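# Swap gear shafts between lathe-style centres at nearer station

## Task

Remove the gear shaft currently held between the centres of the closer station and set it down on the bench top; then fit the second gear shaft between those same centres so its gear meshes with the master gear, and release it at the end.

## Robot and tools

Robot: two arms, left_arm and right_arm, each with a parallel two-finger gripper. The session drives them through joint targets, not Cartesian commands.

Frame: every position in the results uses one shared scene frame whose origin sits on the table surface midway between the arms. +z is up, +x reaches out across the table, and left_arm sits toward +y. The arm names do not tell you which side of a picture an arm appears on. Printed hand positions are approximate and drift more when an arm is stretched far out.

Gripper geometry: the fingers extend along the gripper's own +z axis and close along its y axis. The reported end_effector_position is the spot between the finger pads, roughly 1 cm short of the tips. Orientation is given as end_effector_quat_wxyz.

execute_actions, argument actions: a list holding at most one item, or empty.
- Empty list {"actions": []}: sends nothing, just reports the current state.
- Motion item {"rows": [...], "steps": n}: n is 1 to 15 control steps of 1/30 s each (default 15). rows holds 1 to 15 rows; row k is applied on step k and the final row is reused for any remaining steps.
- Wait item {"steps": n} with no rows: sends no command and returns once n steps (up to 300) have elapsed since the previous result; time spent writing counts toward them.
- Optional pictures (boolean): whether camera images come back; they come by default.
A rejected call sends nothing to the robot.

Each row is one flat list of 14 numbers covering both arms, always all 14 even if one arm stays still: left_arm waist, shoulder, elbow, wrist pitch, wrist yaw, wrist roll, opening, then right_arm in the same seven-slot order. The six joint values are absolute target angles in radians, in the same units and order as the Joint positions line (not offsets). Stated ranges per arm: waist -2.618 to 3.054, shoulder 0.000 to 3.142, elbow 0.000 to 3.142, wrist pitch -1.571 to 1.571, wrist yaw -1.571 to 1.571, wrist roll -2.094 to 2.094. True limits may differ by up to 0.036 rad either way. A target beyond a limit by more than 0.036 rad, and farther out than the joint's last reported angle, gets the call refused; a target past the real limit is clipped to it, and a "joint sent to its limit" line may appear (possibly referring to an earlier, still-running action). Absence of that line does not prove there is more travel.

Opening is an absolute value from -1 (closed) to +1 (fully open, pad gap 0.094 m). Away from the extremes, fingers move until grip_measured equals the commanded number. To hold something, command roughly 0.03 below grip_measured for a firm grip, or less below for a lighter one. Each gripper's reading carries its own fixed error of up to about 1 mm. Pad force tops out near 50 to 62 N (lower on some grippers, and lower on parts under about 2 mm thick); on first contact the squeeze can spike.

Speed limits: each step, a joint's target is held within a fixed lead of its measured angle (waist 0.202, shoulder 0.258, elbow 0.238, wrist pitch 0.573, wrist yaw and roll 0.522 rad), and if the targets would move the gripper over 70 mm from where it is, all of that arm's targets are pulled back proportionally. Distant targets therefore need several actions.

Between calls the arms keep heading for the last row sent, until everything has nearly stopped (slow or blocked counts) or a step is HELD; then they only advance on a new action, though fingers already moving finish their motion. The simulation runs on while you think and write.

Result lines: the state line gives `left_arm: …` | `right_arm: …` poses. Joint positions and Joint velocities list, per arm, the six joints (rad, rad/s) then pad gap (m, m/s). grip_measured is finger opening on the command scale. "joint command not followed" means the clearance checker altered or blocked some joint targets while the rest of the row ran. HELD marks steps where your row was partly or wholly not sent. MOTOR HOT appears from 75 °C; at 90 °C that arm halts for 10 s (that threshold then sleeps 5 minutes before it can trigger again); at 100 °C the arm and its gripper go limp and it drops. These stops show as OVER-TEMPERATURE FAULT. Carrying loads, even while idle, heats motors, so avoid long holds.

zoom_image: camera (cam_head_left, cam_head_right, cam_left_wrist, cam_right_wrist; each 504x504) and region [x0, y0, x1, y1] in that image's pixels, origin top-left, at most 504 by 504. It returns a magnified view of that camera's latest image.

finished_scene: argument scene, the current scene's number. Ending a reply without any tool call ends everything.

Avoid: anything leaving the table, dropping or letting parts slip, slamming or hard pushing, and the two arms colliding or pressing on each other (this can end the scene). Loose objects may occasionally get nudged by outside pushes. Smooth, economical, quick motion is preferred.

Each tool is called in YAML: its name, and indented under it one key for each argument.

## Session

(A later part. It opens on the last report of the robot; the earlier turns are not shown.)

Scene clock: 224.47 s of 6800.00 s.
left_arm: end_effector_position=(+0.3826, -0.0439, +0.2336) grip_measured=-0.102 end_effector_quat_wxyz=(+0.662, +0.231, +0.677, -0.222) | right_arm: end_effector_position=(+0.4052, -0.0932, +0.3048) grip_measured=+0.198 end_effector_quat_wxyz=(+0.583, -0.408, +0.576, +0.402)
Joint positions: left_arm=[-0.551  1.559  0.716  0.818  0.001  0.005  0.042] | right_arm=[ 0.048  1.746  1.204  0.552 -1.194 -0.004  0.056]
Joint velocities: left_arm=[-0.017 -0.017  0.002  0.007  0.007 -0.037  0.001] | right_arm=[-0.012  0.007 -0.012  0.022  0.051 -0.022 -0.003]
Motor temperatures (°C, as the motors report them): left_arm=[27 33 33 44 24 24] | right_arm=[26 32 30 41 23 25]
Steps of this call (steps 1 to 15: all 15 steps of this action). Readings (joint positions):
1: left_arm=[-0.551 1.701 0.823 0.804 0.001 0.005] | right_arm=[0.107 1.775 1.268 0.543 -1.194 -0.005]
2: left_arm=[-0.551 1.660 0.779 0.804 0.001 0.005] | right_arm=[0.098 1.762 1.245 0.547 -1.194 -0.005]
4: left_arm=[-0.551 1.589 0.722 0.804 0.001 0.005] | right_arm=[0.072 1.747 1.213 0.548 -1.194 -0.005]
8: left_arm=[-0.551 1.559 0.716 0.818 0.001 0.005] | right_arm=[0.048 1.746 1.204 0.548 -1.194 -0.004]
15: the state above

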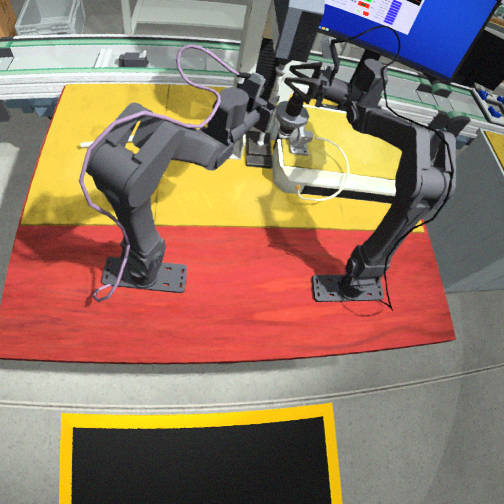

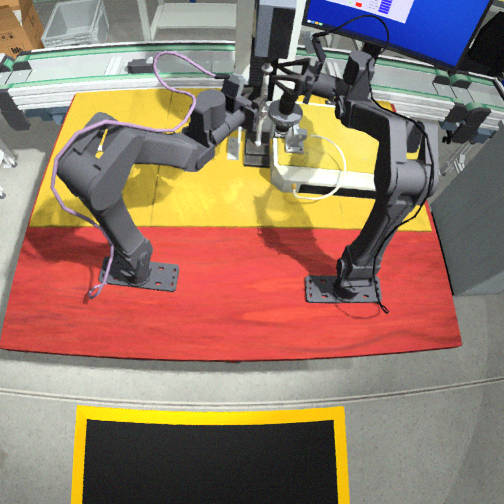

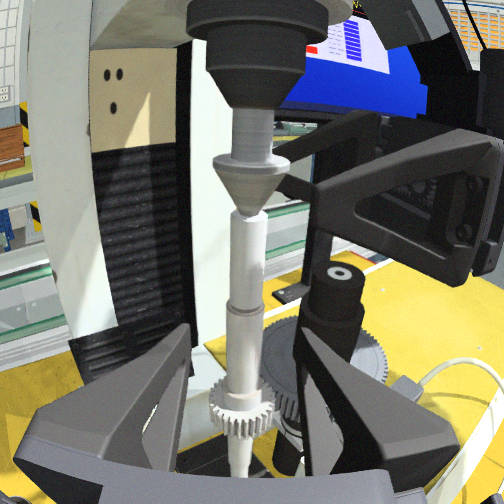

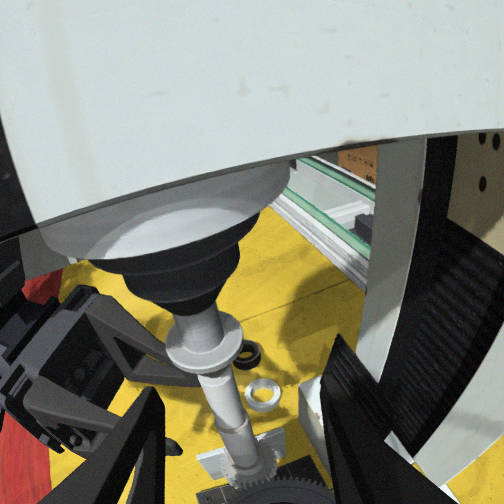

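zoom_image:
  camera: "cam_right_wrist"
  region: [200,430,320,504]

zoom_image:
  camera: "cam_head_right"
  region: [240,85,320,165]

Region (200, 430, 320, 504) of cam_right_wrist's 504x504 image, scaled by 4.200, with more detail than that image has; it fills the top 311 rows of this view, and the rest is white.

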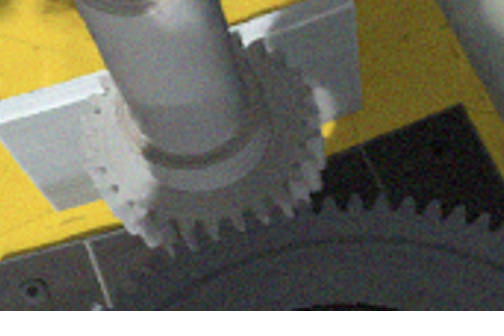

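Region (240, 85, 320, 165) of cam_head_right's 504x504 image, scaled by 6.300, with more detail than that image has.

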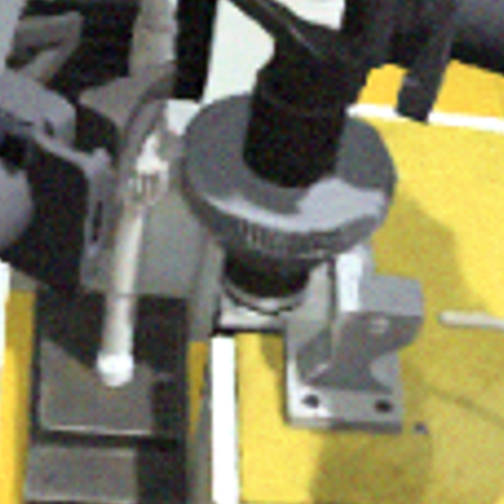

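finished_scene:
  scene: 1

The scene is finished: the task was done.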